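# Fold a towel in half twice with two arms

## Task

Fold the towel in half two times, each fold bringing one end onto the opposite end with the edges about aligned and no extra creases. The result must lie flat and entirely on the table, away from the basket, with no bumps or raised parts. Release it and move the grippers away. It only counts if the towel stays that way without the robot holding it.

## Robot and tools

Robot: two arms, left_arm and right_arm, each with six revolute joints and a parallel gripper. A shared scene frame is used in results: the origin sits on the table surface midway between the arms, +x points out across the table, +z points up, and left_arm is mounted on the +y side. The names left and right refer to the arms, not to sides of a camera image. Each gripper's fingers extend along its own +z axis and close along its own y axis; the reported end_effector_position is the point between the finger pads, just under 1 cm behind the tips.

Tool execute_actions takes "actions", a list holding one item or nothing, plus an optional boolean "pictures".
- Empty list: nothing is commanded; the current state comes back with camera pictures.
- Motion item: {"rows": [...], "steps": n}, with n from 4 to 15 (default 15). Each control step lasts 1/30 s. Row k is used on step k; if rows run out, the final row repeats.
- Wait item: {"steps": n} only, n up to 300; no new command is sent, and it returns after n steps counted from the previous result.
Pictures accompany a motion or wait result only when "pictures": true is passed.

Each row is a single list of 14 numbers, every one in [-1, 1], covering both arms even if only one moves. Order: left_arm waist, shoulder, elbow, wrist pitch, wrist yaw, wrist roll, opening; then the same seven for right_arm. The six joint values are offsets, not poses: they are measured from the joint angles printed in the most recent result that includes them (before any such result in a scene, and for later items in the same reply, from the robot's position when the action begins). They are not cumulative from the previous row, so an all-zero row pulls the arm back to those reference angles rather than holding still. Scale: 1.0 equals 1.202 rad for waist, 1.258 for shoulder, 1.238 for elbow, 2.073 for wrist pitch, 2.022 for wrist yaw and wrist roll. Stated joint ranges (rad): waist -2.618 to 3.054, shoulder 0 to 3.142, elbow 0 to 3.142, wrist pitch -1.571 to 1.571, wrist yaw -1.571 to 1.571, wrist roll -2.094 to 2.094. A request more than 0.036 rad beyond a range end is refused and nothing moves; the true ends may differ by up to 0.036 rad, and over-reaching requests are clipped there, reported as "joint sent to its limit" (possibly referring to an earlier action). Friction may leave a joint up to about 0.031 rad short, and smaller moves may not happen at all.

The opening value is absolute, not an offset: +1 fully open (0.087 m pad gap), -1 closed. grip_measured reports the actual finger opening on that same scale. To hold something, command a value below grip_measured: about 0.02 below gives a firm grip, less gives a lighter one. Pad force tops out near 20 N; closing fast can squeeze harder and even make the fingers spring open. Each gripper's reading may be off by about 1 mm, consistently.

Speed limits: each joint's target is held within a fixed lead of its measured angle (waist 0.202, shoulder 0.258, elbow 0.238, wrist pitch 0.573, wrist yaw and roll 0.522 rad), and if targets would move a gripper over 70 mm from where it is, all joints of that arm are scaled back. Large moves therefore need several actions.

Timing: the simulation keeps running while replies are written. Each result is taken 4 steps before its action finishes; those steps run afterwards. Between calls the arms continue toward the last row sent until they settle or a step is HELD.

Result lines: per-arm position and quaternion (w,x,y,z) in the scene frame, which can be somewhat inaccurate at long reach; Joint positions and Joint velocities (six joints in column order in rad and rad/s, then pad gap in m); joint torques (total drive output with per-arm offset, scale and noise, nonzero even in free air); "joint command not followed" means the clearance check altered or blocked joint targets; HELD marks steps where some of your row was not sent. MOTOR HOT warns from 75 °C; at 90 °C that arm halts for 10 s, and at 100 °C its motors and gripper go slack and it drops. These appear as OVER-TEMPERATURE FAULT lines; avoid holding loads longer than needed.

zoom_image: {"camera": name, "region": [x0, y0, x1, y1]} in pixels with (0,0) at top left, at most 504 by 504. Cameras: cam_high, cam_left_wrist, cam_right_wrist, all 504x504.

finished_scene: {"scene": number} ends the current scene irreversibly and grades it; the next scene's task comes in its result. Replying with no tool call ends everything.

Avoid: anything leaving the table, the arms colliding or pushing on each other, dropping or slamming, and pressing hard into the table. Brief outside tugs on held items or nudges to loose objects can happen; check the towel before finishing.

Each tool is called as name(argument=value, ...), one argument or row to a line, values as JSON.

## Session

execute_actions(
  actions=[],
)

Scene clock: 0.00 s of 6870.00 s.
left_arm: end_effector_position=(+0.3636, +0.3606, +0.3521) grip_measured=+0.997 end_effector_quat_wxyz=(+0.699, +0.006, +0.715, -0.011) | right_arm: end_effector_position=(+0.3546, -0.2914, +0.3589) grip_measured=+0.988 end_effector_quat_wxyz=(+0.700, -0.074, +0.707, +0.068)
Joint positions: left_arm=[-0.001  1.042  1.034 -0.017 -0.007 -0.008  0.087] | right_arm=[ 0.014  1.054  1.055 -0.011  0.006 -0.008  0.087]
Joint velocities: left_arm=[-0.007  0.007  0.002  0.022  0.037 -0.022  0.001] | right_arm=[ 0.007  0.002 -0.002  0.037  0.007 -0.081 -0.   ]
Joint torques (N m, as the arm reports them, + toward a larger angle): no reading
Motor temperatures (°C, as the motors report them): left_arm=[25 23 24 23 23 24] | right_arm=[25 25 24 24 25 23]

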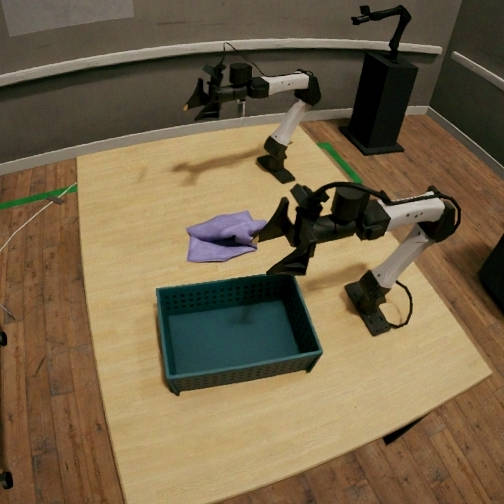

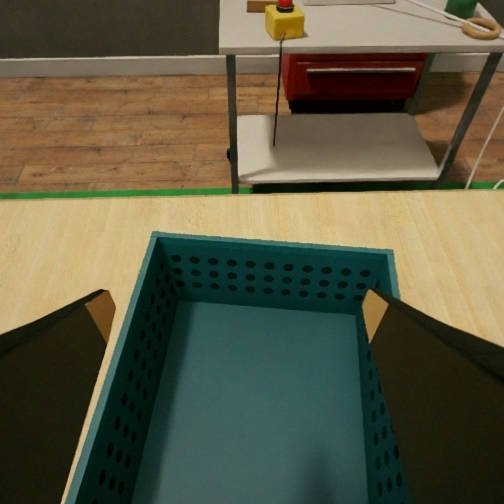

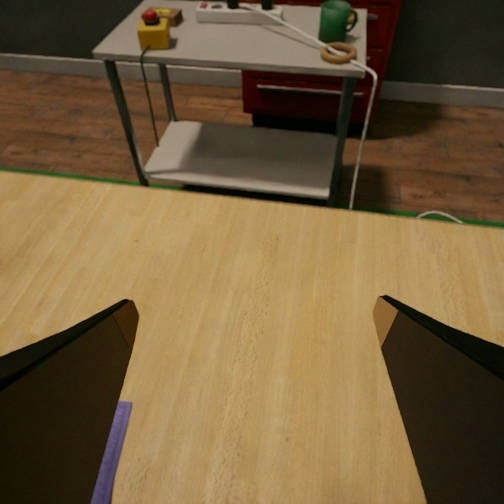

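zoom_image(
  camera="cam_high",
  region=[170, 180, 300, 290],
)

execute_actions(
  actions=[
    {"rows":[[-0.5,0.2,0,-0.55,0,0,1, 0.4,0.2,0,-0.55,0,0,1]],"steps":15},
  ],
)

execute_actions(
  actions=[
    {"steps":30},
  ],
  pictures=true,
)

Region (170, 180, 300, 290) of cam_high's 504x504 image, scaled by 3.877, with more detail than that image has; it fills the top 426 rows of this view, and the rest is white.

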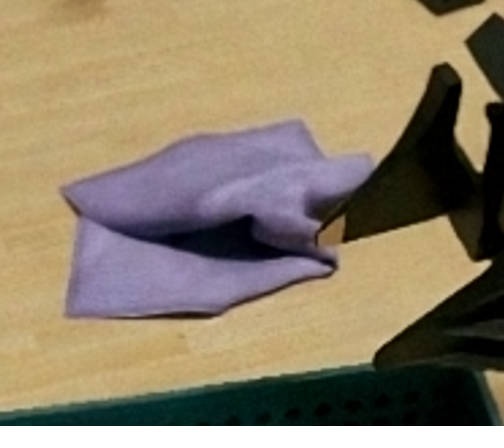

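Scene clock: 0.70 s of 6870.00 s.
left_arm: end_effector_position=(+0.3275, +0.2580, +0.1923) grip_measured=+0.997 end_effector_quat_wxyz=(+0.445, +0.138, +0.882, -0.068) | right_arm: end_effector_position=(+0.2969, -0.1992, +0.1947) grip_measured=+0.988 end_effector_quat_wxyz=(+0.434, -0.221, +0.868, +0.103)
Joint positions: left_arm=[-0.295  1.241  1.044 -0.439 -0.014 -0.008  0.087] | right_arm=[ 0.304  1.242  1.061 -0.467  0.012 -0.008  0.087]
Joint velocities: left_arm=[-1.004  0.315  0.007 -1.59  -0.066 -0.022 -0.001] | right_arm=[ 0.999  0.349  0.002 -1.663 -0.051 -0.022 -0.   ]
Joint torques (N m, as the arm reports them, + toward a larger angle): left_arm=[-1.4  -4.18  6.6   1.67  0.01 -0.09] | right_arm=[ 0.47 -4.66  6.93  1.7   0.   -0.04]
Motor temperatures (°C, as the motors report them): left_arm=[25 23 24 23 23 24] | right_arm=[25 25 24 24 25 23]
Steps of this call (steps 1 to 10: nothing new was sent; steps 11 to 21: the first 11 steps of this action). Readings (joint positions):
11: left_arm=[-0.010 1.048 1.037 -0.032 -0.012 -0.008] | right_arm=[0.022 1.060 1.057 -0.028 0.010 -0.008]
12: left_arm=[-0.031 1.061 1.042 -0.055 -0.014 -0.008] | right_arm=[0.042 1.070 1.061 -0.054 0.010 -0.008]
14: left_arm=[-0.081 1.103 1.044 -0.113 -0.014 -0.008] | right_arm=[0.091 1.107 1.061 -0.121 0.011 -0.008]
18: left_arm=[-0.193 1.195 1.044 -0.284 -0.014 -0.008] | right_arm=[0.203 1.194 1.061 -0.303 0.011 -0.008]
21: the state above

Scene clock: 1.70 s of 6870.00 s.
left_arm: end_effector_position=(+0.1560, +0.2492, +0.1151) grip_measured=+0.997 end_effector_quat_wxyz=(+0.109, +0.303, +0.946, -0.030) | right_arm: end_effector_position=(+0.1424, -0.2390, +0.1177) grip_measured=+0.988 end_effector_quat_wxyz=(+0.098, -0.334, +0.937, +0.031)
Joint positions: left_arm=[-0.594  1.279  1.044 -1.109 -0.011 -0.004  0.087] | right_arm=[ 0.485  1.287  1.061 -1.139  0.007 -0.008  0.087]
Joint velocities: left_arm=[-0.012 -0.007  0.007 -0.051  0.022  0.081  0.001] | right_arm=[ 0.002 -0.007  0.002 -0.022  0.022 -0.022 -0.001]
Joint torques (N m, as the arm reports them, + toward a larger angle): left_arm=[-1.11 -2.95  5.41  0.53  0.02 -0.12] | right_arm=[ 0.27 -2.79  5.62  0.6  -0.05  0.03]
Motor temperatures (°C, as the motors report them): left_arm=[25 23 24 24 23 24] | right_arm=[25 25 24 24 25 23]
Kept back: nothing.
Steps of this call (steps 1 to 4: the last 4 steps of your previous action; steps 5 to 30: the robot went on to your last target). Readings (joint positions):
1: left_arm=[-0.331 1.252 1.044 -0.494 -0.014 -0.008] | right_arm=[0.340 1.252 1.061 -0.525 0.011 -0.008]
2: left_arm=[-0.369 1.259 1.044 -0.549 -0.014 -0.008] | right_arm=[0.374 1.261 1.061 -0.586 0.010 -0.008]
4: left_arm=[-0.447 1.269 1.044 -0.664 -0.012 -0.008] | right_arm=[0.428 1.272 1.061 -0.715 0.009 -0.008]
8: left_arm=[-0.575 1.276 1.044 -0.901 -0.006 -0.008] | right_arm=[0.483 1.285 1.061 -0.964 0.007 -0.008]
30: the state above

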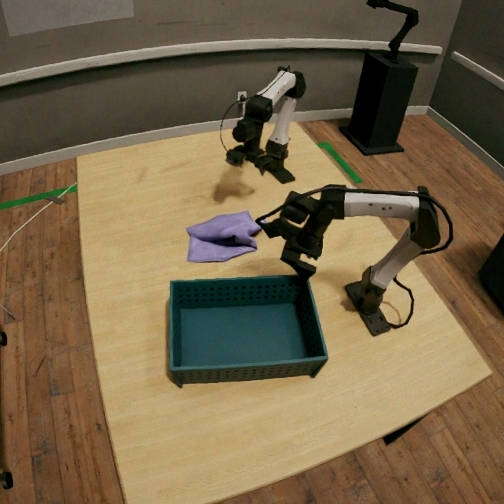

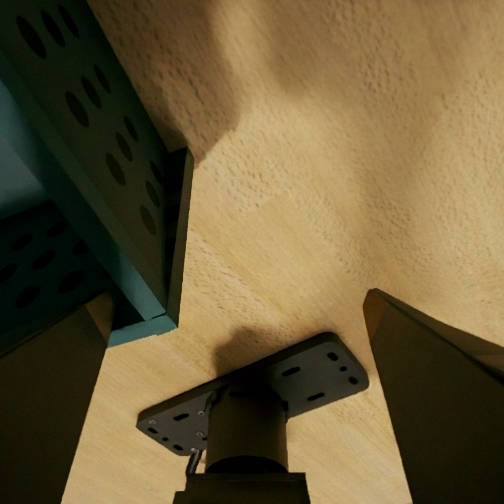

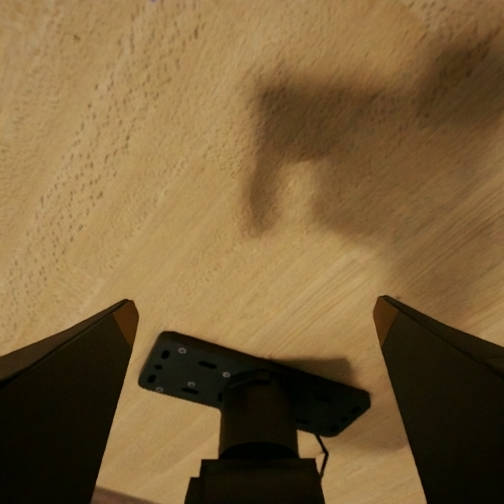

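execute_actions(
  actions=[
    {"rows":[[0,-0.1,0.15,-0.12,0,0,1, 0.158,0.445,0.878,-0.174,0,0,1]],"steps":15},
  ],
)

execute_actions(
  actions=[
    {"steps":30},
  ],
  pictures=true,
)

Scene clock: 3.40 s of 6870.00 s.
left_arm: end_effector_position=(+0.1438, +0.2581, +0.1887) grip_measured=+0.997 end_effector_quat_wxyz=(+0.172, +0.300, +0.937, -0.050) | right_arm: end_effector_position=(+0.2007, -0.1108, +0.1731) grip_measured=+0.988 end_effector_quat_wxyz=(+0.062, -0.420, +0.905, +0.024)
Joint positions: left_arm=[-0.594  1.139  1.237 -1.307 -0.011 -0.003  0.087] | right_arm=[ 0.673  1.895  1.903 -1.447  0.008 -0.005  0.087]
Joint velocities: left_arm=[-0.002  0.022 -0.002 -0.183 -0.066  0.037  0.   ] | right_arm=[-0.002  0.056  2.151 -0.227  0.007  0.007 -0.001]
Joint torques (N m, as the arm reports them, + toward a larger angle): left_arm=[-0.46 -1.68  5.45  0.99  0.   -0.09] | right_arm=[ -0.24 -14.78   8.46   0.48   0.05  -0.06]
Motor temperatures (°C, as the motors report them): left_arm=[25 23 25 24 23 24] | right_arm=[25 26 24 24 25 23]
Steps of this call (steps 1 to 15: the robot went on to your last target; steps 16 to 40: nothing new was sent; steps 41 to 51: the first 11 steps of this action). Readings (joint positions):
41: left_arm=[-0.594 1.274 1.063 -1.134 -0.011 -0.003] | right_arm=[0.508 1.319 1.101 -1.201 0.017 -0.006]
42: left_arm=[-0.594 1.261 1.102 -1.183 -0.011 -0.003] | right_arm=[0.561 1.390 1.187 -1.290 0.019 -0.005]
44: left_arm=[-0.594 1.203 1.181 -1.234 -0.011 -0.003] | right_arm=[0.645 1.554 1.360 -1.370 0.012 -0.005]
48: left_arm=[-0.594 1.134 1.237 -1.277 -0.011 -0.003] | right_arm=[0.673 1.837 1.687 -1.428 0.008 -0.005]
51: the state above

Scene clock: 4.40 s of 6870.00 s.
left_arm: end_effector_position=(+0.1384, +0.2620, +0.1873) grip_measured=+0.997 end_effector_quat_wxyz=(+0.159, +0.301, +0.939, -0.046) | right_arm: end_effector_position=(+0.2143, -0.0948, +0.2566) grip_measured=+0.988 end_effector_quat_wxyz=(+0.183, -0.412, +0.889, +0.080)
Joint positions: left_arm=[-0.594  1.14   1.237 -1.335 -0.011 -0.003  0.087] | right_arm=[ 0.673  1.831  2.15  -1.488  0.008 -0.005  0.087]
Joint velocities: left_arm=[-0.022  0.002  0.002 -0.051 -0.007 -0.051 -0.001] | right_arm=[ 0.002 -0.002  0.007 -0.051 -0.022  0.037 -0.   ]
Joint torques (N m, as the arm reports them, + toward a larger angle): left_arm=[-0.58 -1.52  5.41  0.89  0.   -0.1 ] | right_arm=[-0.27 -7.92  5.48  0.98  0.    0.02]
Motor temperatures (°C, as the motors report them): left_arm=[25 23 25 24 23 24] | right_arm=[25 26 25 24 25 23]
Kept back: nothing.
Steps of this call (steps 1 to 4: the last 4 steps of your previous action; steps 5 to 30: the robot went on to your last target). Readings (joint positions):
1: left_arm=[-0.594 1.140 1.237 -1.314 -0.011 -0.003] | right_arm=[0.673 1.895 1.980 -1.453 0.008 -0.005]
2: left_arm=[-0.594 1.140 1.237 -1.318 -0.011 -0.003] | right_arm=[0.673 1.889 2.049 -1.452 0.008 -0.005]
4: left_arm=[-0.594 1.140 1.237 -1.325 -0.011 -0.003] | right_arm=[0.673 1.859 2.125 -1.447 0.008 -0.005]
8: left_arm=[-0.594 1.140 1.237 -1.331 -0.011 -0.003] | right_arm=[0.673 1.825 2.150 -1.461 0.008 -0.005]
30: the state above
All arms were judged still, so your last target was given up. Only a new action makes them travel on or press farther. Fingers that are still opening or closing keep moving.

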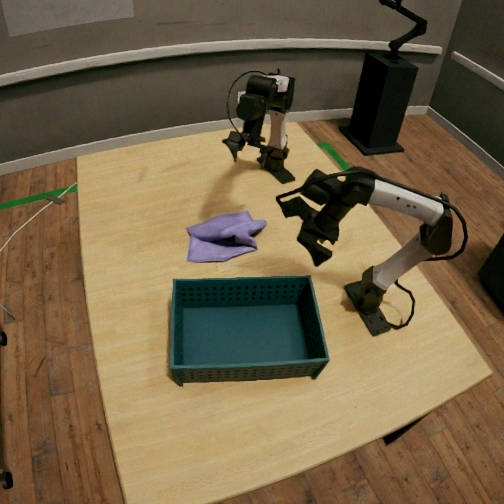

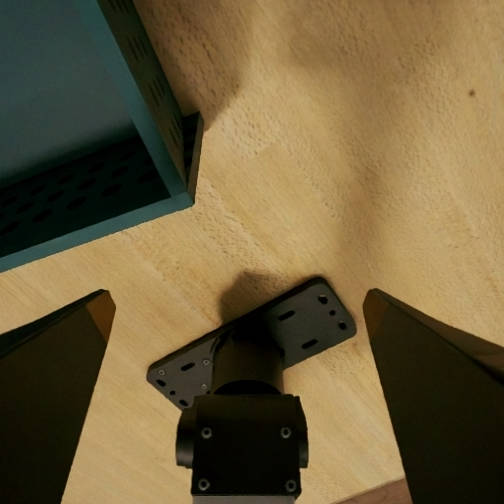

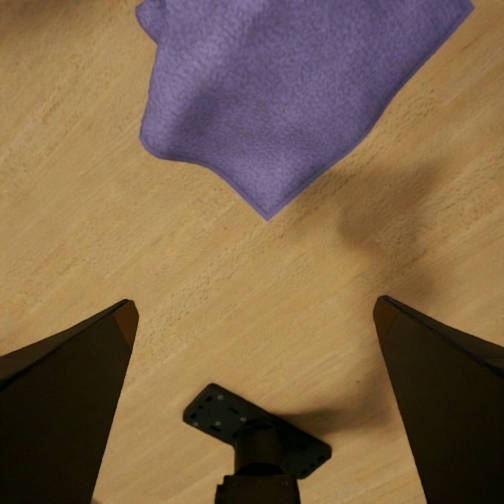

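execute_actions(
  actions=[
    {"rows":[[-0.05,0,0,0,0,0,1, -0.05,0.05,0,0.03,0,0,0.8],[-0.1,0,0,0,0,0,1, -0.1,0.1,0,0.06,0,0,0.6],[-0.15,0,0,0,0,0,1, -0.15,0.15,0.01,0.09,0,0,0.4],[-0.2,0,0,0,0,0,1, -0.2,0.2,0.02,0.12,0,0,0.2],[-0.25,0,0,0,0,0,1, -0.25,0.25,0.03,0.15,0,0,0.2],[-0.3,0,0,0,0,0,1, -0.29,0.3,0.03,0.18,0,0,0.2],[-0.35,0,0,0,0,0,1, -0.29,0.35,0.03,0.21,0,0,0.2],[-0.4,0,0,0,0,0,1, -0.293,0.4,0.032,0.21,0,0,0.2]],"steps":15},
  ],
)

execute_actions(
  actions=[
    {"steps":25},
  ],
  pictures=true,
)

Scene clock: 6.13 s of 6870.00 s.
left_arm: end_effector_position=(+0.0718, +0.2036, +0.1873) grip_measured=+0.997 end_effector_quat_wxyz=(+0.143, +0.510, +0.844, -0.083) | right_arm: end_effector_position=(+0.3513, -0.1173, +0.1562) grip_measured=+0.200 end_effector_quat_wxyz=(+0.166, -0.291, +0.941, +0.049)
Joint positions: left_arm=[-1.061  1.14   1.237 -1.335 -0.007 -0.003  0.087] | right_arm=[ 0.402  2.132  2.164 -1.255  0.002 -0.005  0.052]
Joint velocities: left_arm=[-0.252 -0.012 -0.012 -0.007  0.037 -0.007  0.   ] | right_arm=[-0.569  1.175  0.076  0.813 -0.081  0.081  0.   ]
Joint torques (N m, as the arm reports them, + toward a larger angle): left_arm=[-0.43 -2.55  5.77  1.06 -0.06 -0.08] | right_arm=[ -0.69 -10.75   7.09   0.99  -0.01  -0.01]
Motor temperatures (°C, as the motors report them): left_arm=[25 23 25 24 23 24] | right_arm=[25 26 25 24 25 23]
Steps of this call (steps 1 to 41: nothing new was sent; steps 42 to 52: the first 11 steps of this action). Readings (joint positions):
42: left_arm=[-0.601 1.140 1.237 -1.335 -0.014 -0.003] | right_arm=[0.668 1.834 2.150 -1.485 0.007 -0.005]
43: left_arm=[-0.626 1.140 1.237 -1.335 -0.018 -0.003] | right_arm=[0.653 1.844 2.151 -1.474 0.003 -0.005]
45: left_arm=[-0.723 1.140 1.237 -1.335 -0.020 -0.003] | right_arm=[0.597 1.884 2.157 -1.435 0.001 -0.005]
49: left_arm=[-0.964 1.140 1.237 -1.335 -0.017 -0.003] | right_arm=[0.474 2.016 2.162 -1.333 0.001 -0.005]
52: the state above

Scene clock: 6.97 s of 6870.00 s.
left_arm: end_effector_position=(+0.0710, +0.2032, +0.1873) grip_measured=+0.997 end_effector_quat_wxyz=(+0.143, +0.512, +0.843, -0.084) | right_arm: end_effector_position=(+0.4126, -0.1282, +0.0647) grip_measured=+0.200 end_effector_quat_wxyz=(+0.153, -0.251, +0.955, +0.036)
Joint positions: left_arm=[-1.066  1.14   1.237 -1.335 -0.007 -0.003  0.087] | right_arm=[ 0.316  2.354  2.17  -1.071  0.006 -0.005  0.052]
Joint velocities: left_arm=[-0.002 -0.012 -0.007 -0.007  0.022  0.037 -0.   ] | right_arm=[-0.007  0.012  0.007  0.007 -0.007 -0.066  0.   ]
Joint torques (N m, as the arm reports them, + toward a larger angle): left_arm=[-1.16 -2.47  5.85  1.07 -0.07 -0.07] | right_arm=[  0.01 -16.68   7.85   1.06   0.03  -0.01]
Motor temperatures (°C, as the motors report them): left_arm=[25 23 25 24 23 24] | right_arm=[25 27 25 24 25 23]
Kept back: nothing.
Steps of this call (steps 1 to 4: the last 4 steps of your previous action; steps 5 to 25: the robot went on to your last target). Readings (joint positions):
1: left_arm=[-1.066 1.140 1.237 -1.335 -0.007 -0.003] | right_arm=[0.383 2.173 2.166 -1.230 0.002 -0.005]
2: left_arm=[-1.066 1.140 1.237 -1.335 -0.007 -0.003] | right_arm=[0.365 2.216 2.168 -1.203 0.002 -0.005]
4: left_arm=[-1.066 1.140 1.237 -1.335 -0.007 -0.003] | right_arm=[0.337 2.295 2.170 -1.149 0.002 -0.005]
8: left_arm=[-1.066 1.140 1.237 -1.335 -0.007 -0.003] | right_arm=[0.316 2.368 2.170 -1.110 0.006 -0.005]
25: the state above

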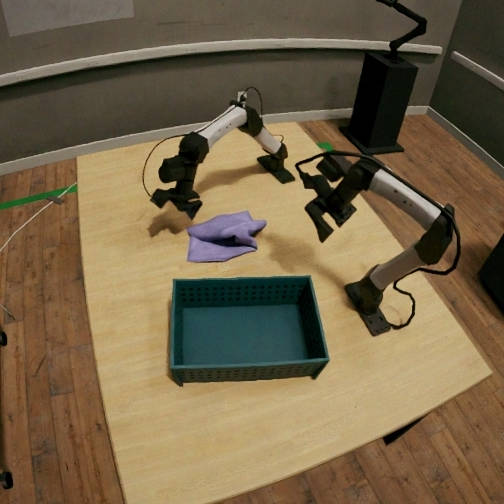

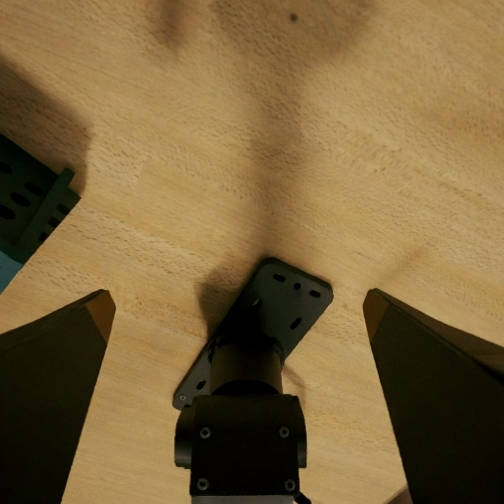

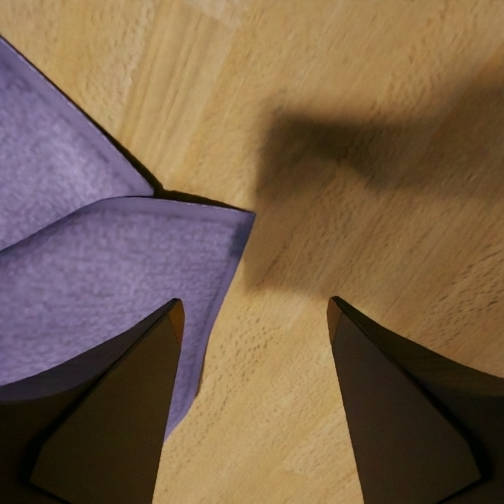

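execute_actions(
  actions=[
    {"rows":[[0,0,0,0,0,0,1, 0.02,0.02,0,0.02,0,0,0],[0,0,0,0,0,0,1, 0.025,0.03,0,0.02,0,0,0],[0,0,0,0,0,0,1, 0.025,0.04,0,0.02,0,0,0],[0,0,0,0,0,0,1, 0.025,0.05,0,0.02,0,0,0],[0,0,0,0,0,0,1, 0.025,0.06,0,0.02,0,0,0],[0,0,0,0,0,0,1, 0.025,0.07,0,0.02,0,0,0],[0,0,0,0,0,0,1, 0.025,0.075,0,0.02,0,0,0]],"steps":15},
  ],
)

execute_actions(
  actions=[
    {"steps":10},
  ],
  pictures=true,
)

Scene clock: 7.73 s of 6870.00 s.
left_arm: end_effector_position=(+0.0710, +0.2032, +0.1873) grip_measured=+0.997 end_effector_quat_wxyz=(+0.143, +0.512, +0.843, -0.084) | right_arm: end_effector_position=(+0.4077, -0.1179, +0.0253) grip_measured=+0.000 end_effector_quat_wxyz=(+0.125, -0.263, +0.956, +0.031)
Joint positions: left_arm=[-1.066  1.14   1.237 -1.335 -0.007 -0.003  0.087] | right_arm=[ 0.339  2.438  2.17  -1.045  0.006 -0.005  0.044]
Joint velocities: left_arm=[-0.012 -0.012  0.002 -0.051 -0.022 -0.007  0.   ] | right_arm=[-0.022  0.198  0.007 -0.022  0.022 -0.051  0.001]
Joint torques (N m, as the arm reports them, + toward a larger angle): left_arm=[-0.38 -2.36  5.79  1.08 -0.01 -0.09] | right_arm=[  0.15 -15.82   6.43   0.99  -0.02   0.01]
Motor temperatures (°C, as the motors report them): left_arm=[25 23 25 24 23 24] | right_arm=[25 28 25 24 25 23]
Steps of this call (steps 1 to 12: the robot went on to your last target; steps 13 to 23: the first 11 steps of this action). Readings (joint positions):
13: left_arm=[-1.066 1.140 1.237 -1.335 -0.007 -0.003] | right_arm=[0.317 2.354 2.170 -1.069 0.006 -0.005]
14: left_arm=[-1.066 1.140 1.237 -1.335 -0.007 -0.003] | right_arm=[0.319 2.355 2.170 -1.065 0.006 -0.005]
16: left_arm=[-1.066 1.140 1.237 -1.335 -0.007 -0.003] | right_arm=[0.325 2.363 2.170 -1.055 0.006 -0.005]
20: left_arm=[-1.066 1.140 1.237 -1.335 -0.007 -0.003] | right_arm=[0.338 2.406 2.170 -1.045 0.006 -0.005]
23: the state above

Scene clock: 8.07 s of 6870.00 s.
left_arm: end_effector_position=(+0.0710, +0.2032, +0.1873) grip_measured=+0.997 end_effector_quat_wxyz=(+0.143, +0.512, +0.843, -0.084) | right_arm: end_effector_position=(+0.4075, -0.1180, +0.0218) grip_measured=+0.000 end_effector_quat_wxyz=(+0.122, -0.263, +0.957, +0.030)
Joint positions: left_arm=[-1.066  1.14   1.237 -1.335 -0.007 -0.003  0.087] | right_arm=[ 0.339  2.445  2.17  -1.043  0.006 -0.005  0.044]
Joint velocities: left_arm=[ 0.017 -0.002  0.007 -0.007  0.022 -0.066 -0.   ] | right_arm=[-0.012  0.007 -0.002 -0.007 -0.037 -0.037 -0.001]
Joint torques (N m, as the arm reports them, + toward a larger angle): left_arm=[-0.42 -2.38  5.9   1.06 -0.02 -0.08] | right_arm=[  0.   -15.53   6.58   0.96   0.    -0.02]
Motor temperatures (°C, as the motors report them): left_arm=[25 23 25 24 23 24] | right_arm=[25 28 25 24 25 23]
Kept back: nothing.
Steps of this call (steps 1 to 4: the last 4 steps of your previous action; steps 5 to 10: the robot went on to your last target). Readings (joint positions):
1: left_arm=[-1.066 1.140 1.237 -1.335 -0.007 -0.003] | right_arm=[0.339 2.443 2.170 -1.045 0.006 -0.005]
2: left_arm=[-1.066 1.140 1.237 -1.335 -0.007 -0.003] | right_arm=[0.339 2.445 2.170 -1.045 0.006 -0.005]
4: left_arm=[-1.066 1.140 1.237 -1.335 -0.007 -0.003] | right_arm=[0.339 2.445 2.170 -1.045 0.006 -0.005]
8: left_arm=[-1.066 1.140 1.237 -1.335 -0.007 -0.003] | right_arm=[0.339 2.445 2.170 -1.044 0.006 -0.005]
10: the state above

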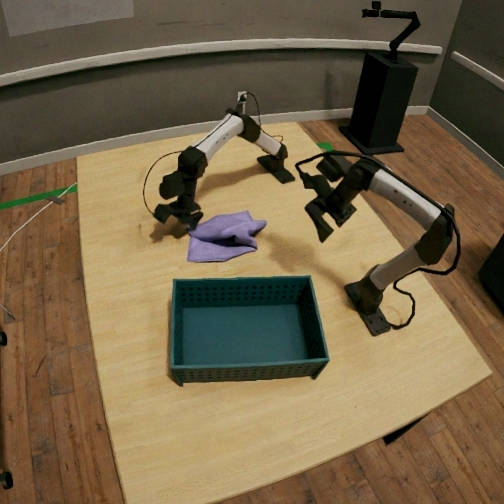

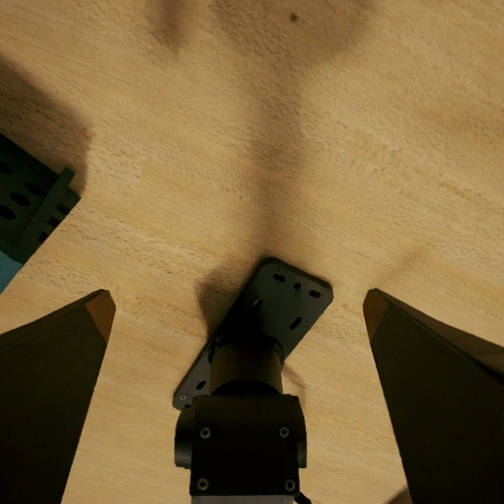

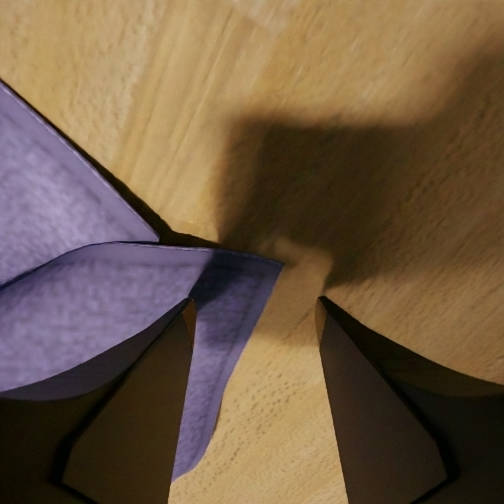

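Hems on both sides: true corner. Lower and close.

execute_actions(
  actions=[
    {"rows":[[0,0,0,0,0,0,1, 0,0.035,0,0,0,0,0],[0,0,0,0,0,0,1, 0,0.035,0,0,0,0,0],[0,0,0,0,0,0,1, 0,0.035,0,0,0,0,0],[0,0,0,0,0,0,1, 0,0.035,0,0,0,0,0],[0,0,0,0,0,0,1, 0,0.035,0,0,0,0,0],[0,0,0,0,0,0,1, 0,0.035,0,0,0,0,0],[0,0,0,0,0,0,1, 0,0.035,0,0,0,0,-0.15],[0,0,0,0,0,0,1, 0.01,0.035,0,0,0,0,-0.3],[0,0,0,0,0,0,1, 0.015,0.035,0,0,0,0,-0.45],[0,0,0,0,0,0,1, 0.02,0.035,0,0,0,0,-0.6],[0,0,0,0,0,0,1, 0.02,0.035,0,0,0,0,-0.7],[0,0,0,0,0,0,1, 0.02,0.035,0,0,0,0,-0.8],[0,0,0,0,0,0,1, 0.02,0.035,0,0,0,0,-0.9],[0,0,0,0,0,0,1, 0.02,0.035,0,0,0,0,-1]],"steps":15},
  ],
)

execute_actions(
  actions=[
    {"steps":10},
  ],
  pictures=true,
)

Scene clock: 8.70 s of 6870.00 s.
left_arm: end_effector_position=(+0.0710, +0.2032, +0.1873) grip_measured=+0.997 end_effector_quat_wxyz=(+0.143, +0.512, +0.843, -0.084) | right_arm: end_effector_position=(+0.4037, -0.1152, +0.0121) grip_measured=-0.638 end_effector_quat_wxyz=(+0.111, -0.267, +0.957, +0.031)
Joint positions: left_arm=[-1.066  1.14   1.237 -1.335 -0.007 -0.003  0.087] | right_arm=[ 0.346  2.466  2.17  -1.043 -0.001 -0.005  0.016]
Joint velocities: left_arm=[-0.002 -0.007  0.002 -0.051  0.051  0.037  0.001] | right_arm=[ 0.081  0.002  0.012  0.007  0.066 -0.022 -0.109]
Joint torques (N m, as the arm reports them, + toward a larger angle): left_arm=[-0.53 -2.47  6.    1.06 -0.02 -0.08] | right_arm=[  0.44 -13.93   6.4    0.81   0.03   0.  ]
Motor temperatures (°C, as the motors report them): left_arm=[25 23 25 24 23 24] | right_arm=[25 28 25 25 25 23]
Steps of this call (steps 1 to 8: the robot went on to your last target; steps 9 to 19: the first 11 steps of this action). Readings (joint positions):
9: left_arm=[-1.066 1.140 1.237 -1.335 -0.007 -0.003] | right_arm=[0.339 2.447 2.170 -1.043 0.006 -0.005]
10: left_arm=[-1.066 1.140 1.237 -1.335 -0.007 -0.003] | right_arm=[0.339 2.450 2.170 -1.043 0.006 -0.005]
12: left_arm=[-1.066 1.140 1.237 -1.335 -0.007 -0.003] | right_arm=[0.339 2.458 2.170 -1.043 0.006 -0.005]
16: left_arm=[-1.066 1.140 1.237 -1.335 -0.007 -0.003] | right_arm=[0.339 2.466 2.170 -1.043 0.003 -0.005]
19: the state above

Scene clock: 9.03 s of 6870.00 s.
left_arm: end_effector_position=(+0.0710, +0.2032, +0.1873) grip_measured=+0.997 end_effector_quat_wxyz=(+0.143, +0.512, +0.843, -0.084) | right_arm: end_effector_position=(+0.4012, -0.1111, +0.0121) grip_measured=-0.987 end_effector_quat_wxyz=(+0.112, -0.271, +0.955, +0.030)
Joint positions: left_arm=[-1.066  1.14   1.237 -1.335 -0.007 -0.003  0.087] | right_arm=[ 0.356  2.466  2.17  -1.043  0.002 -0.005  0.001]
Joint velocities: left_arm=[ 0.002 -0.007 -0.007  0.022 -0.037 -0.007 -0.001] | right_arm=[-0.007 -0.007 -0.002 -0.037 -0.022  0.007 -0.   ]
Joint torques (N m, as the arm reports them, + toward a larger angle): left_arm=[-0.49 -2.38  5.84  1.09  0.   -0.08] | right_arm=[  0.32 -13.76   6.29   0.84   0.05   0.03]
Motor temperatures (°C, as the motors report them): left_arm=[25 23 25 24 23 24] | right_arm=[25 28 25 25 25 23]
Kept back: nothing.
Steps of this call (steps 1 to 4: the last 4 steps of your previous action; steps 5 to 10: the robot went on to your last target). Readings (joint positions):
1: left_arm=[-1.066 1.140 1.237 -1.335 -0.007 -0.003] | right_arm=[0.349 2.466 2.170 -1.043 -0.002 -0.005]
2: left_arm=[-1.066 1.140 1.237 -1.335 -0.007 -0.003] | right_arm=[0.352 2.466 2.170 -1.043 -0.002 -0.005]
4: left_arm=[-1.066 1.140 1.237 -1.335 -0.007 -0.003] | right_arm=[0.356 2.466 2.170 -1.043 0.001 -0.005]
8: left_arm=[-1.066 1.140 1.237 -1.335 -0.007 -0.003] | right_arm=[0.356 2.466 2.170 -1.043 0.002 -0.005]
10: the state above

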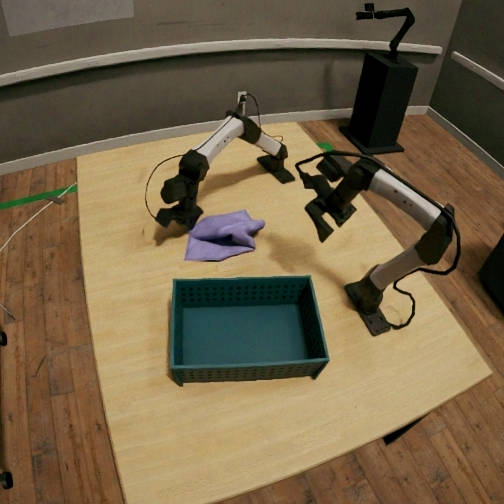

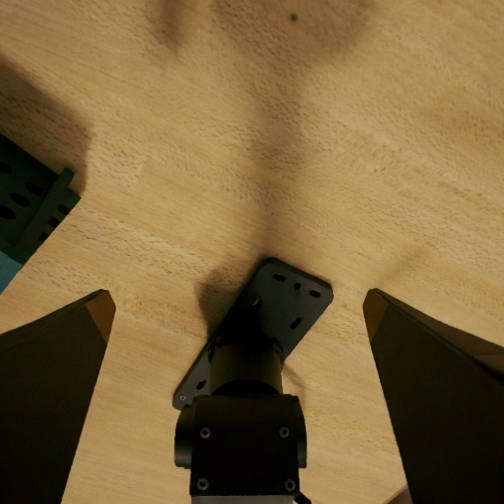

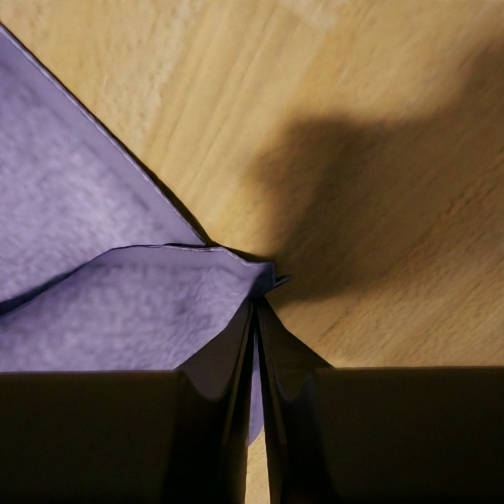

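execute_actions(
  actions=[
    {"rows":[[0,0,0,0,0,0,1, 0,-0.03,0,0,0,0,-1],[0,0,0,0,0,0,1, 0,-0.06,0,0,0,0,-1],[0,0,0,0,0,0,1, -0.02,-0.09,0,0,0,0,-1],[0,0,0,0,0,0,1, -0.05,-0.12,-0.03,0,0,0,-1],[0,0,0,0,0,0,1, -0.08,-0.16,-0.08,0,0,0,-1],[0,0,0,0,0,0,1, -0.11,-0.2,-0.14,0.01,0,0,-1],[0,0,0,0,0,0,1, -0.14,-0.24,-0.2,0.01,0,0,-1],[0,0,0,0,0,0,1, -0.17,-0.28,-0.26,0.02,0,0,-1],[0,0,0,0,0,0,1, -0.2,-0.32,-0.32,0.02,0,0,-1],[0,0,0,0,0,0,1, -0.22,-0.36,-0.38,0.03,0,0,-1],[0,0,0,0,0,0,1, -0.24,-0.4,-0.44,0.03,0,0,-1],[0,0,0,0,0,0,1, -0.26,-0.44,-0.5,0.03,0,0,-1],[0,0,0,0,0,0,1, -0.275,-0.47,-0.55,0.03,0,0,-1],[0,0,0,0,0,0,0.5, -0.285,-0.49,-0.59,0.03,0,0,-1],[0,0,0,0,0,0,0, -0.285,-0.507,-0.62,0.033,0,0,-1]],"steps":15},
  ],
)

execute_actions(
  actions=[
    {"steps":25},
  ],
  pictures=true,
)

zoom_image(
  camera="cam_high",
  region=[160, 140, 310, 290],
)

Scene clock: 9.63 s of 6870.00 s.
left_arm: end_effector_position=(+0.0710, +0.2032, +0.1873) grip_measured=+0.997 end_effector_quat_wxyz=(+0.143, +0.512, +0.843, -0.084) | right_arm: end_effector_position=(+0.3876, -0.2222, +0.0847) grip_measured=-0.989 end_effector_quat_wxyz=(+0.148, -0.171, +0.974, +0.029)
Joint positions: left_arm=[-1.066  1.14   1.237 -1.335 -0.007 -0.003  0.087] | right_arm=[ 0.149  2.075  1.797 -0.991 -0.007 -0.005  0.   ]
Joint velocities: left_arm=[-0.012  0.012 -0.007  0.037  0.007  0.022 -0.001] | right_arm=[-1.267 -1.726 -2.244  0.359 -0.022 -0.007 -0.001]
Joint torques (N m, as the arm reports them, + toward a larger angle): left_arm=[-0.58 -2.42  5.83  1.07 -0.01 -0.04] | right_arm=[ -0.83 -13.27   4.77   0.48   0.02   0.01]
Motor temperatures (°C, as the motors report them): left_arm=[25 23 25 24 23 24] | right_arm=[25 29 25 25 25 23]
Steps of this call (steps 1 to 7: the robot went on to your last target; steps 8 to 18: the first 11 steps of this action). Readings (joint positions):
8: left_arm=[-1.066 1.140 1.237 -1.335 -0.007 -0.003] | right_arm=[0.356 2.463 2.170 -1.043 0.002 -0.005]
9: left_arm=[-1.066 1.140 1.237 -1.335 -0.007 -0.003] | right_arm=[0.356 2.457 2.170 -1.043 0.002 -0.005]
11: left_arm=[-1.066 1.140 1.237 -1.335 -0.007 -0.003] | right_arm=[0.351 2.429 2.162 -1.043 0.001 -0.005]
15: left_arm=[-1.066 1.140 1.237 -1.335 -0.007 -0.003] | right_arm=[0.272 2.246 1.995 -1.023 -0.006 -0.005]
18: the state above

Scene clock: 10.47 s of 6870.00 s.
left_arm: end_effector_position=(+0.0710, +0.2032, +0.1873) grip_measured=+0.000 end_effector_quat_wxyz=(+0.143, +0.512, +0.843, -0.084) | right_arm: end_effector_position=(+0.3068, -0.3055, +0.0679) grip_measured=-0.989 end_effector_quat_wxyz=(+0.075, -0.100, +0.992, +0.002)
Joint positions: left_arm=[-1.066  1.14   1.237 -1.335 -0.007 -0.003  0.044] | right_arm=[ 0.003  1.84   1.411 -0.993  0.009 -0.005  0.   ]
Joint velocities: left_arm=[-0.012  0.012 -0.007 -0.066 -0.095  0.022 -0.   ] | right_arm=[-0.012 -0.007 -0.007 -0.007  0.022 -0.037  0.001]
Joint torques (N m, as the arm reports them, + toward a larger angle): left_arm=[-0.45 -2.33  5.79  1.09  0.   -0.1 ] | right_arm=[  0.53 -11.26   5.43   0.82  -0.11  -0.01]
Motor temperatures (°C, as the motors report them): left_arm=[25 23 25 24 23 24] | right_arm=[25 29 25 25 25 23]
Kept back: nothing.
Steps of this call (steps 1 to 4: the last 4 steps of your previous action; steps 5 to 25: the robot went on to your last target). Readings (joint positions):
1: left_arm=[-1.066 1.140 1.237 -1.335 -0.007 -0.003] | right_arm=[0.105 2.016 1.720 -0.982 -0.006 -0.005]
2: left_arm=[-1.066 1.140 1.237 -1.335 -0.007 -0.003] | right_arm=[0.063 1.961 1.643 -0.978 -0.003 -0.005]
4: left_arm=[-1.066 1.140 1.237 -1.335 -0.007 -0.003] | right_arm=[0.004 1.876 1.512 -0.981 0.005 -0.005]
8: left_arm=[-1.066 1.140 1.237 -1.335 -0.007 -0.003] | right_arm=[-0.003 1.840 1.417 -0.998 0.010 -0.005]
25: the state above

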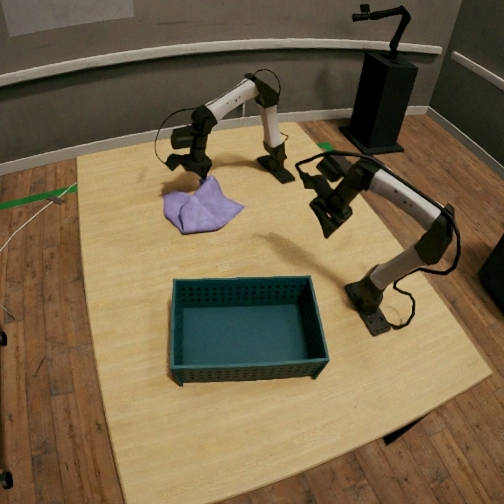

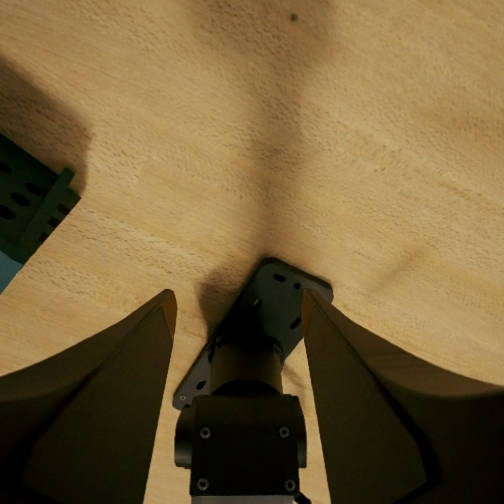

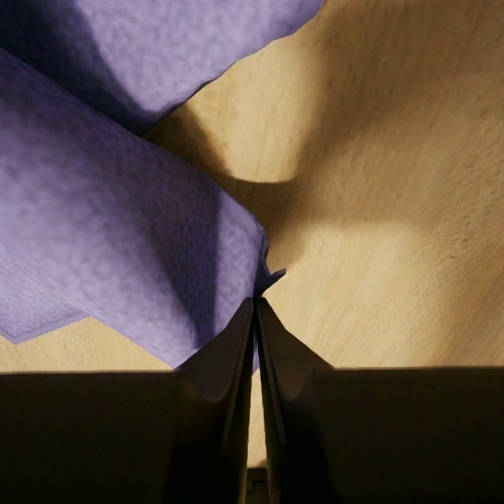

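Region (160, 140, 310, 290) of cam_high's 504x504 image, scaled by 3.360, with more detail than that image has.

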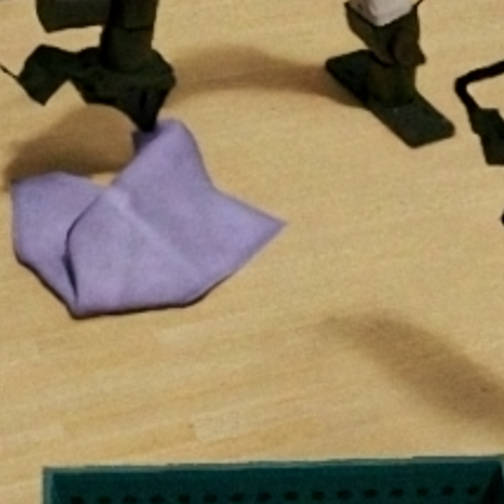

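execute_actions(
  actions=[
    {"rows":[[-0.02,0.06,0.05,0.04,0,0,0, 0,0,0,0,0,0.05,-1],[-0.04,0.12,0.1,0.08,0,0,0, 0,0,0,0,0,0.1,-1],[-0.06,0.18,0.15,0.12,0,0,0, 0,0,0,0,0,0.15,-1],[-0.084,0.24,0.2,0.16,0,0,0, 0,0,0,0,0,0.2,-1],[-0.084,0.3,0.25,0.2,0,0,0, 0,0,0,0,0,0.25,-1],[-0.084,0.36,0.3,0.24,0,0,0, 0,0,0,0,0,0.3,-1],[-0.084,0.42,0.33,0.28,0,0,0, 0,0,0,0,0,0.35,-1],[-0.084,0.5,0.36,0.32,0,0,0, 0,0,0,0,0,0.35,-1],[-0.084,0.6,0.4,0.36,0,0,0, 0,0,0,0,0,0.35,-1],[-0.084,0.885,0.473,0.449,0,0,0, 0,0,0,0,0,0.35,-1]],"steps":15},
  ],
)

execute_actions(
  actions=[
    {"steps":40},
  ],
  pictures=true,
)

Scene clock: 11.17 s of 6870.00 s.
left_arm: end_effector_position=(+0.1275, +0.0389, +0.2196) grip_measured=+0.000 end_effector_quat_wxyz=(+0.253, +0.523, +0.798, -0.163) | right_arm: end_effector_position=(+0.3086, -0.2825, +0.0686) grip_measured=-0.989 end_effector_quat_wxyz=(+0.071, +0.178, +0.981, +0.023)
Joint positions: left_arm=[-1.135  1.537  1.58  -1.002 -0.008 -0.003  0.044] | right_arm=[ 0.003  1.84   1.411 -0.993  0.009  0.554  0.   ]
Joint velocities: left_arm=[-0.037  1.004  0.906  1.267  0.022 -0.037  0.   ] | right_arm=[-0.002 -0.002 -0.002 -0.037 -0.007  0.916  0.   ]
Joint torques (N m, as the arm reports them, + toward a larger angle): left_arm=[-1.29 -5.26  7.08  1.63 -0.02 -0.08] | right_arm=[ -0.55 -10.15   5.98   0.68   0.02   0.05]
Motor temperatures (°C, as the motors report them): left_arm=[25 23 25 24 23 24] | right_arm=[25 29 25 25 25 23]
Steps of this call (steps 1 to 10: the robot went on to your last target; steps 11 to 21: the first 11 steps of this action). Readings (joint positions):
11: left_arm=[-1.067 1.147 1.243 -1.335 -0.007 -0.003] | right_arm=[0.003 1.840 1.411 -0.993 0.009 0.007]
12: left_arm=[-1.075 1.171 1.268 -1.331 -0.008 -0.003] | right_arm=[0.003 1.840 1.411 -0.993 0.009 0.037]
14: left_arm=[-1.101 1.254 1.345 -1.280 -0.008 -0.003] | right_arm=[0.003 1.840 1.411 -0.993 0.009 0.137]
18: left_arm=[-1.130 1.428 1.487 -1.129 -0.008 -0.003] | right_arm=[0.003 1.840 1.411 -0.993 0.009 0.421]
21: the state above

Scene clock: 12.50 s of 6870.00 s.
left_arm: end_effector_position=(+0.1966, -0.1531, +0.0551) grip_measured=+0.000 end_effector_quat_wxyz=(+0.294, +0.521, +0.777, -0.195) | right_arm: end_effector_position=(+0.3110, -0.2773, +0.0691) grip_measured=-0.989 end_effector_quat_wxyz=(+0.070, +0.245, +0.967, +0.028)
Joint positions: left_arm=[-1.157  2.249  1.813 -0.414 -0.008 -0.003  0.044] | right_arm=[ 0.003  1.84   1.411 -0.993  0.009  0.692  0.   ]
Joint velocities: left_arm=[-0.017 -0.002 -0.007 -0.037  0.007  0.022 -0.001] | right_arm=[-0.012  0.007 -0.012  0.051  0.007  0.066  0.001]
Joint torques (N m, as the arm reports them, + toward a larger angle): left_arm=[ -1.23 -11.75   7.22   1.64   0.03  -0.08] | right_arm=[-0.49 -9.93  5.91  0.69  0.04  0.07]
Motor temperatures (°C, as the motors report them): left_arm=[25 24 26 24 23 24] | right_arm=[25 30 25 25 25 23]
Kept back: nothing.
Steps of this call (steps 1 to 4: the last 4 steps of your previous action; steps 5 to 40: the robot went on to your last target). Readings (joint positions):
1: left_arm=[-1.136 1.572 1.611 -0.959 -0.008 -0.003] | right_arm=[0.003 1.840 1.411 -0.993 0.009 0.582]
2: left_arm=[-1.137 1.608 1.642 -0.914 -0.008 -0.003] | right_arm=[0.003 1.840 1.411 -0.993 0.009 0.605]
4: left_arm=[-1.138 1.682 1.702 -0.819 -0.008 -0.003] | right_arm=[0.003 1.840 1.411 -0.993 0.009 0.636]
8: left_arm=[-1.145 1.858 1.792 -0.628 -0.008 -0.003] | right_arm=[0.003 1.840 1.411 -0.993 0.009 0.670]
40: the state above

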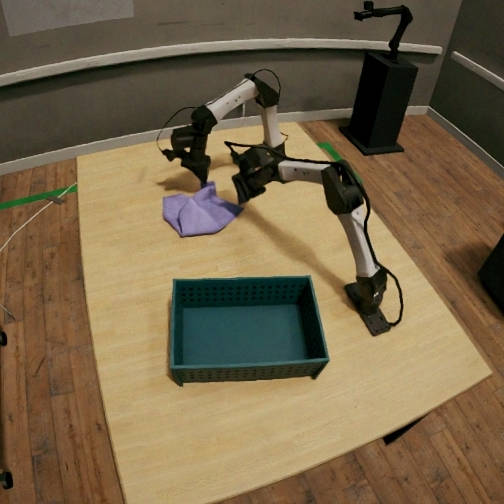

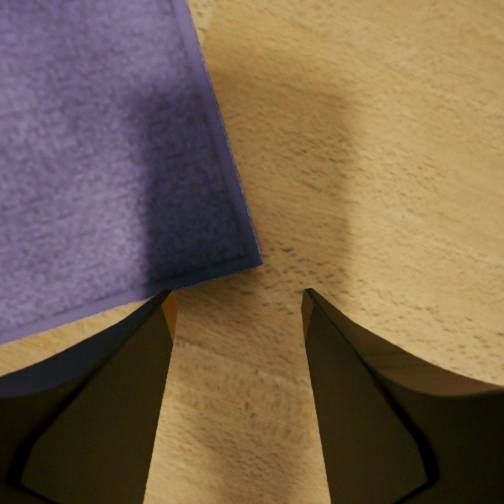

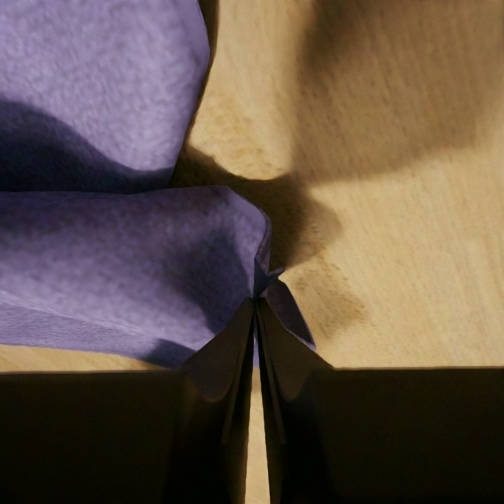

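execute_actions(
  actions=[
    {"rows":[[0,0.015,0.02,0.015,0,0,0, 0,0,0,0,0,0,-1],[0,0.03,0.04,0.03,0,0,0, 0,0,0,0,0,0,-1],[0,0.045,0.06,0.046,0,0,0, 0,0,0,0,0,0,-1],[0,0.06,0.06,0.046,0,0,0, 0,0,0,0,0,0,-1],[0,0.075,0.06,0.046,0,0,0, 0,0,0,0,0,0,-1],[0,0.09,0.06,0.046,0,0,0, 0,0,0,0,0,0,-1],[0,0.1,0.06,0.046,0,0,0, 0,0,0,0,0,0,-1],[0,0.11,0.06,0.046,0,0,0, 0,0,0,0,0,0,-1],[0,0.12,0.06,0.046,0,0,0, 0,0,0,0,0,0,-1]],"steps":15},
  ],
)

execute_actions(
  actions=[
    {"steps":10},
  ],
  pictures=true,
)

Scene clock: 13.57 s of 6870.00 s.
left_arm: end_effector_position=(+0.2072, -0.1795, +0.0272) grip_measured=+0.000 end_effector_quat_wxyz=(+0.309, +0.517, +0.772, -0.204) | right_arm: end_effector_position=(+0.3110, -0.2773, +0.0691) grip_measured=-0.989 end_effector_quat_wxyz=(+0.070, +0.245, +0.967, +0.028)
Joint positions: left_arm=[-1.157  2.367  1.882 -0.327 -0.008 -0.003  0.044] | right_arm=[ 0.003  1.84   1.411 -0.993  0.009  0.692  0.   ]
Joint velocities: left_arm=[-0.017  0.422 -0.012  0.007  0.066  0.007 -0.001] | right_arm=[-0.007 -0.012 -0.002 -0.007 -0.051 -0.022 -0.   ]
Joint torques (N m, as the arm reports them, + toward a larger angle): left_arm=[ -0.55 -12.25   7.13   1.68   0.    -0.08] | right_arm=[-0.46 -9.94  6.17  0.63  0.    0.  ]
Motor temperatures (°C, as the motors report them): left_arm=[25 25 26 25 23 24] | right_arm=[25 30 26 25 25 23]
Steps of this call (steps 1 to 15: the robot went on to your last target; steps 16 to 21: nothing new was sent; steps 22 to 32: the first 11 steps of this action). Readings (joint positions):
22: left_arm=[-1.157 2.249 1.813 -0.412 -0.008 -0.003] | right_arm=[0.003 1.840 1.411 -0.993 0.009 0.692]
23: left_arm=[-1.157 2.252 1.818 -0.411 -0.008 -0.003] | right_arm=[0.003 1.840 1.411 -0.993 0.009 0.692]
25: left_arm=[-1.157 2.273 1.850 -0.389 -0.008 -0.003] | right_arm=[0.003 1.840 1.411 -0.993 0.009 0.692]
29: left_arm=[-1.157 2.324 1.882 -0.335 -0.008 -0.003] | right_arm=[0.003 1.840 1.411 -0.993 0.009 0.692]
32: the state above

Scene clock: 13.90 s of 6870.00 s.
left_arm: end_effector_position=(+0.2072, -0.1792, +0.0163) grip_measured=+0.000 end_effector_quat_wxyz=(+0.304, +0.519, +0.774, -0.201) | right_arm: end_effector_position=(+0.3110, -0.2773, +0.0691) grip_measured=-0.989 end_effector_quat_wxyz=(+0.070, +0.245, +0.967, +0.028)
Joint positions: left_arm=[-1.157  2.388  1.882 -0.319 -0.008 -0.003  0.044] | right_arm=[ 0.003  1.84   1.411 -0.993  0.009  0.692  0.   ]
Joint velocities: left_arm=[-0.012 -0.002  0.022 -0.081  0.007 -0.022 -0.   ] | right_arm=[ 0.002 -0.022 -0.022 -0.007 -0.022 -0.081 -0.   ]
Joint torques (N m, as the arm reports them, + toward a larger angle): left_arm=[ -0.56 -12.05   6.94   1.59  -0.04  -0.08] | right_arm=[-0.42 -9.99  6.03  0.65 -0.01 -0.02]
Motor temperatures (°C, as the motors report them): left_arm=[25 25 26 25 23 24] | right_arm=[25 30 26 25 25 23]
Kept back: nothing.
Steps of this call (steps 1 to 4: the last 4 steps of your previous action; steps 5 to 10: the robot went on to your last target). Readings (joint positions):
1: left_arm=[-1.157 2.380 1.882 -0.327 -0.008 -0.003] | right_arm=[0.003 1.840 1.411 -0.993 0.009 0.692]
2: left_arm=[-1.157 2.390 1.882 -0.327 -0.008 -0.003] | right_arm=[0.003 1.840 1.411 -0.993 0.009 0.692]
4: left_arm=[-1.157 2.389 1.882 -0.321 -0.008 -0.003] | right_arm=[0.003 1.840 1.411 -0.993 0.009 0.692]
8: left_arm=[-1.157 2.388 1.882 -0.319 -0.008 -0.003] | right_arm=[0.003 1.840 1.411 -0.993 0.009 0.692]
10: the state above

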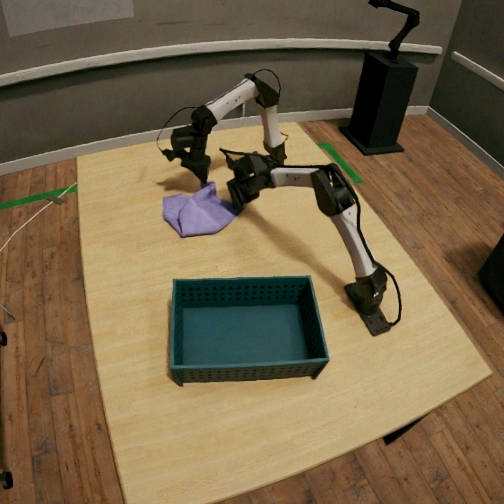

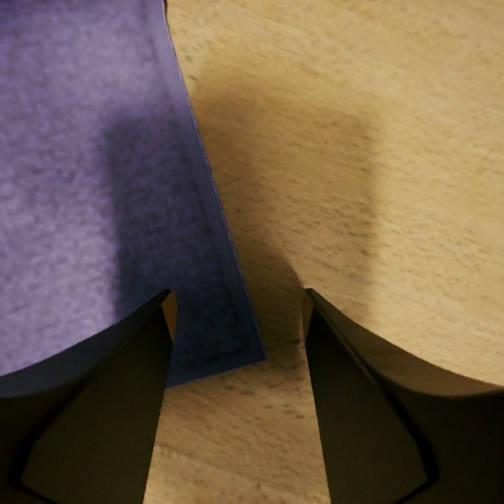

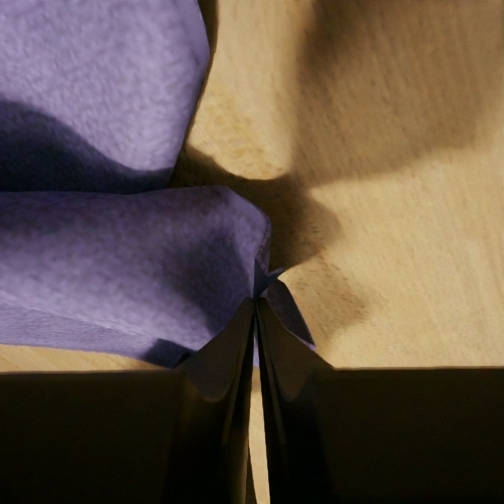

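In contact. Close.

execute_actions(
  actions=[
    {"rows":[[0,0.02,0,-0.005,0,0,0, 0,0,0,0,0,0,-1],[0,0.02,0,-0.005,0,0,-0.15, 0,0,0,0,0,0,-1],[0,0.02,0,-0.005,0,0,-0.3, 0,0,0,0,0,0,-1],[0,0.02,0,-0.005,0,0,-0.45, 0,0,0,0,0,0,-1],[0,0.02,0,-0.005,0,0,-0.6, 0,0,0,0,0,0,-1],[0,0.02,0,-0.005,0,0,-0.7, 0,0,0,0,0,0,-1],[0,0.02,0,-0.005,0,0,-0.8, 0,0,0,0,0,0,-1],[0,0.02,0,-0.005,0,0,-0.9, 0,0,0,0,0,0,-1],[0,0.02,0,-0.005,0,0,-1, 0,0,0,0,0,0,-1]],"steps":15},
  ],
  pictures=true,
)

Scene clock: 14.43 s of 6870.00 s.
left_arm: end_effector_position=(+0.2071, -0.1790, +0.0147) grip_measured=-0.999 end_effector_quat_wxyz=(+0.303, +0.519, +0.774, -0.200) | right_arm: end_effector_position=(+0.3110, -0.2773, +0.0691) grip_measured=-0.989 end_effector_quat_wxyz=(+0.070, +0.245, +0.967, +0.028)
Joint positions: left_arm=[-1.157  2.391  1.882 -0.319 -0.008 -0.003  0.   ] | right_arm=[ 0.003  1.84   1.411 -0.993  0.009  0.692  0.   ]
Joint velocities: left_arm=[-0.022  0.007 -0.007 -0.081  0.037 -0.037 -0.005] | right_arm=[ 0.012  0.002 -0.017 -0.007  0.037  0.051 -0.001]
Joint torques (N m, as the arm reports them, + toward a larger angle): left_arm=[ -0.48 -11.36   6.71   1.55  -0.03  -0.09] | right_arm=[ -0.46 -10.08   6.19   0.7    0.03  -0.01]
Motor temperatures (°C, as the motors report them): left_arm=[25 25 26 25 23 24] | right_arm=[25 30 26 25 25 23]
Steps of this call (steps 1 to 5: the robot went on to your last target; steps 6 to 16: the first 11 steps of this action). Readings (joint positions):
6: left_arm=[-1.157 2.389 1.882 -0.319 -0.008 -0.003] | right_arm=[0.003 1.840 1.411 -0.993 0.009 0.692]
7: left_arm=[-1.157 2.389 1.882 -0.319 -0.008 -0.003] | right_arm=[0.003 1.840 1.411 -0.993 0.009 0.692]
9: left_arm=[-1.157 2.391 1.882 -0.319 -0.008 -0.003] | right_arm=[0.003 1.840 1.411 -0.993 0.009 0.692]
13: left_arm=[-1.157 2.391 1.882 -0.319 -0.008 -0.003] | right_arm=[0.003 1.840 1.411 -0.993 0.009 0.692]
16: the state above

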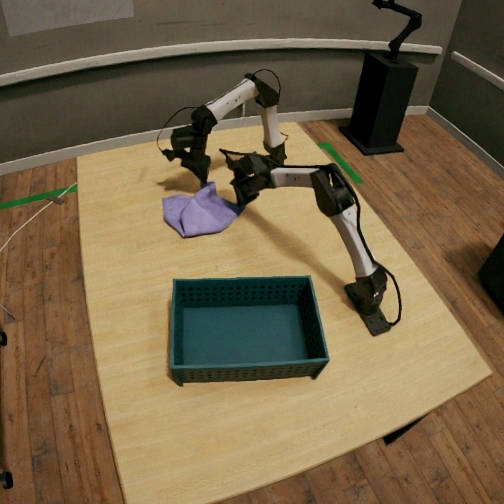

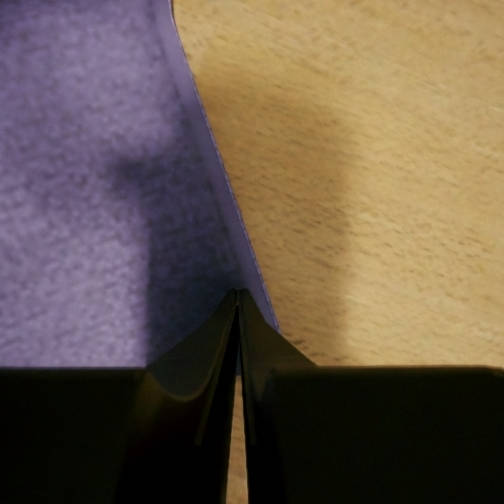

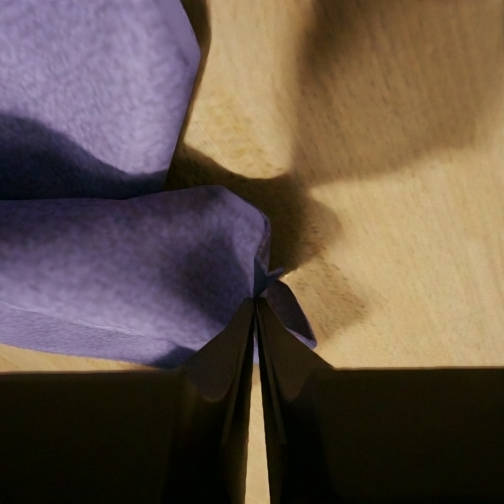

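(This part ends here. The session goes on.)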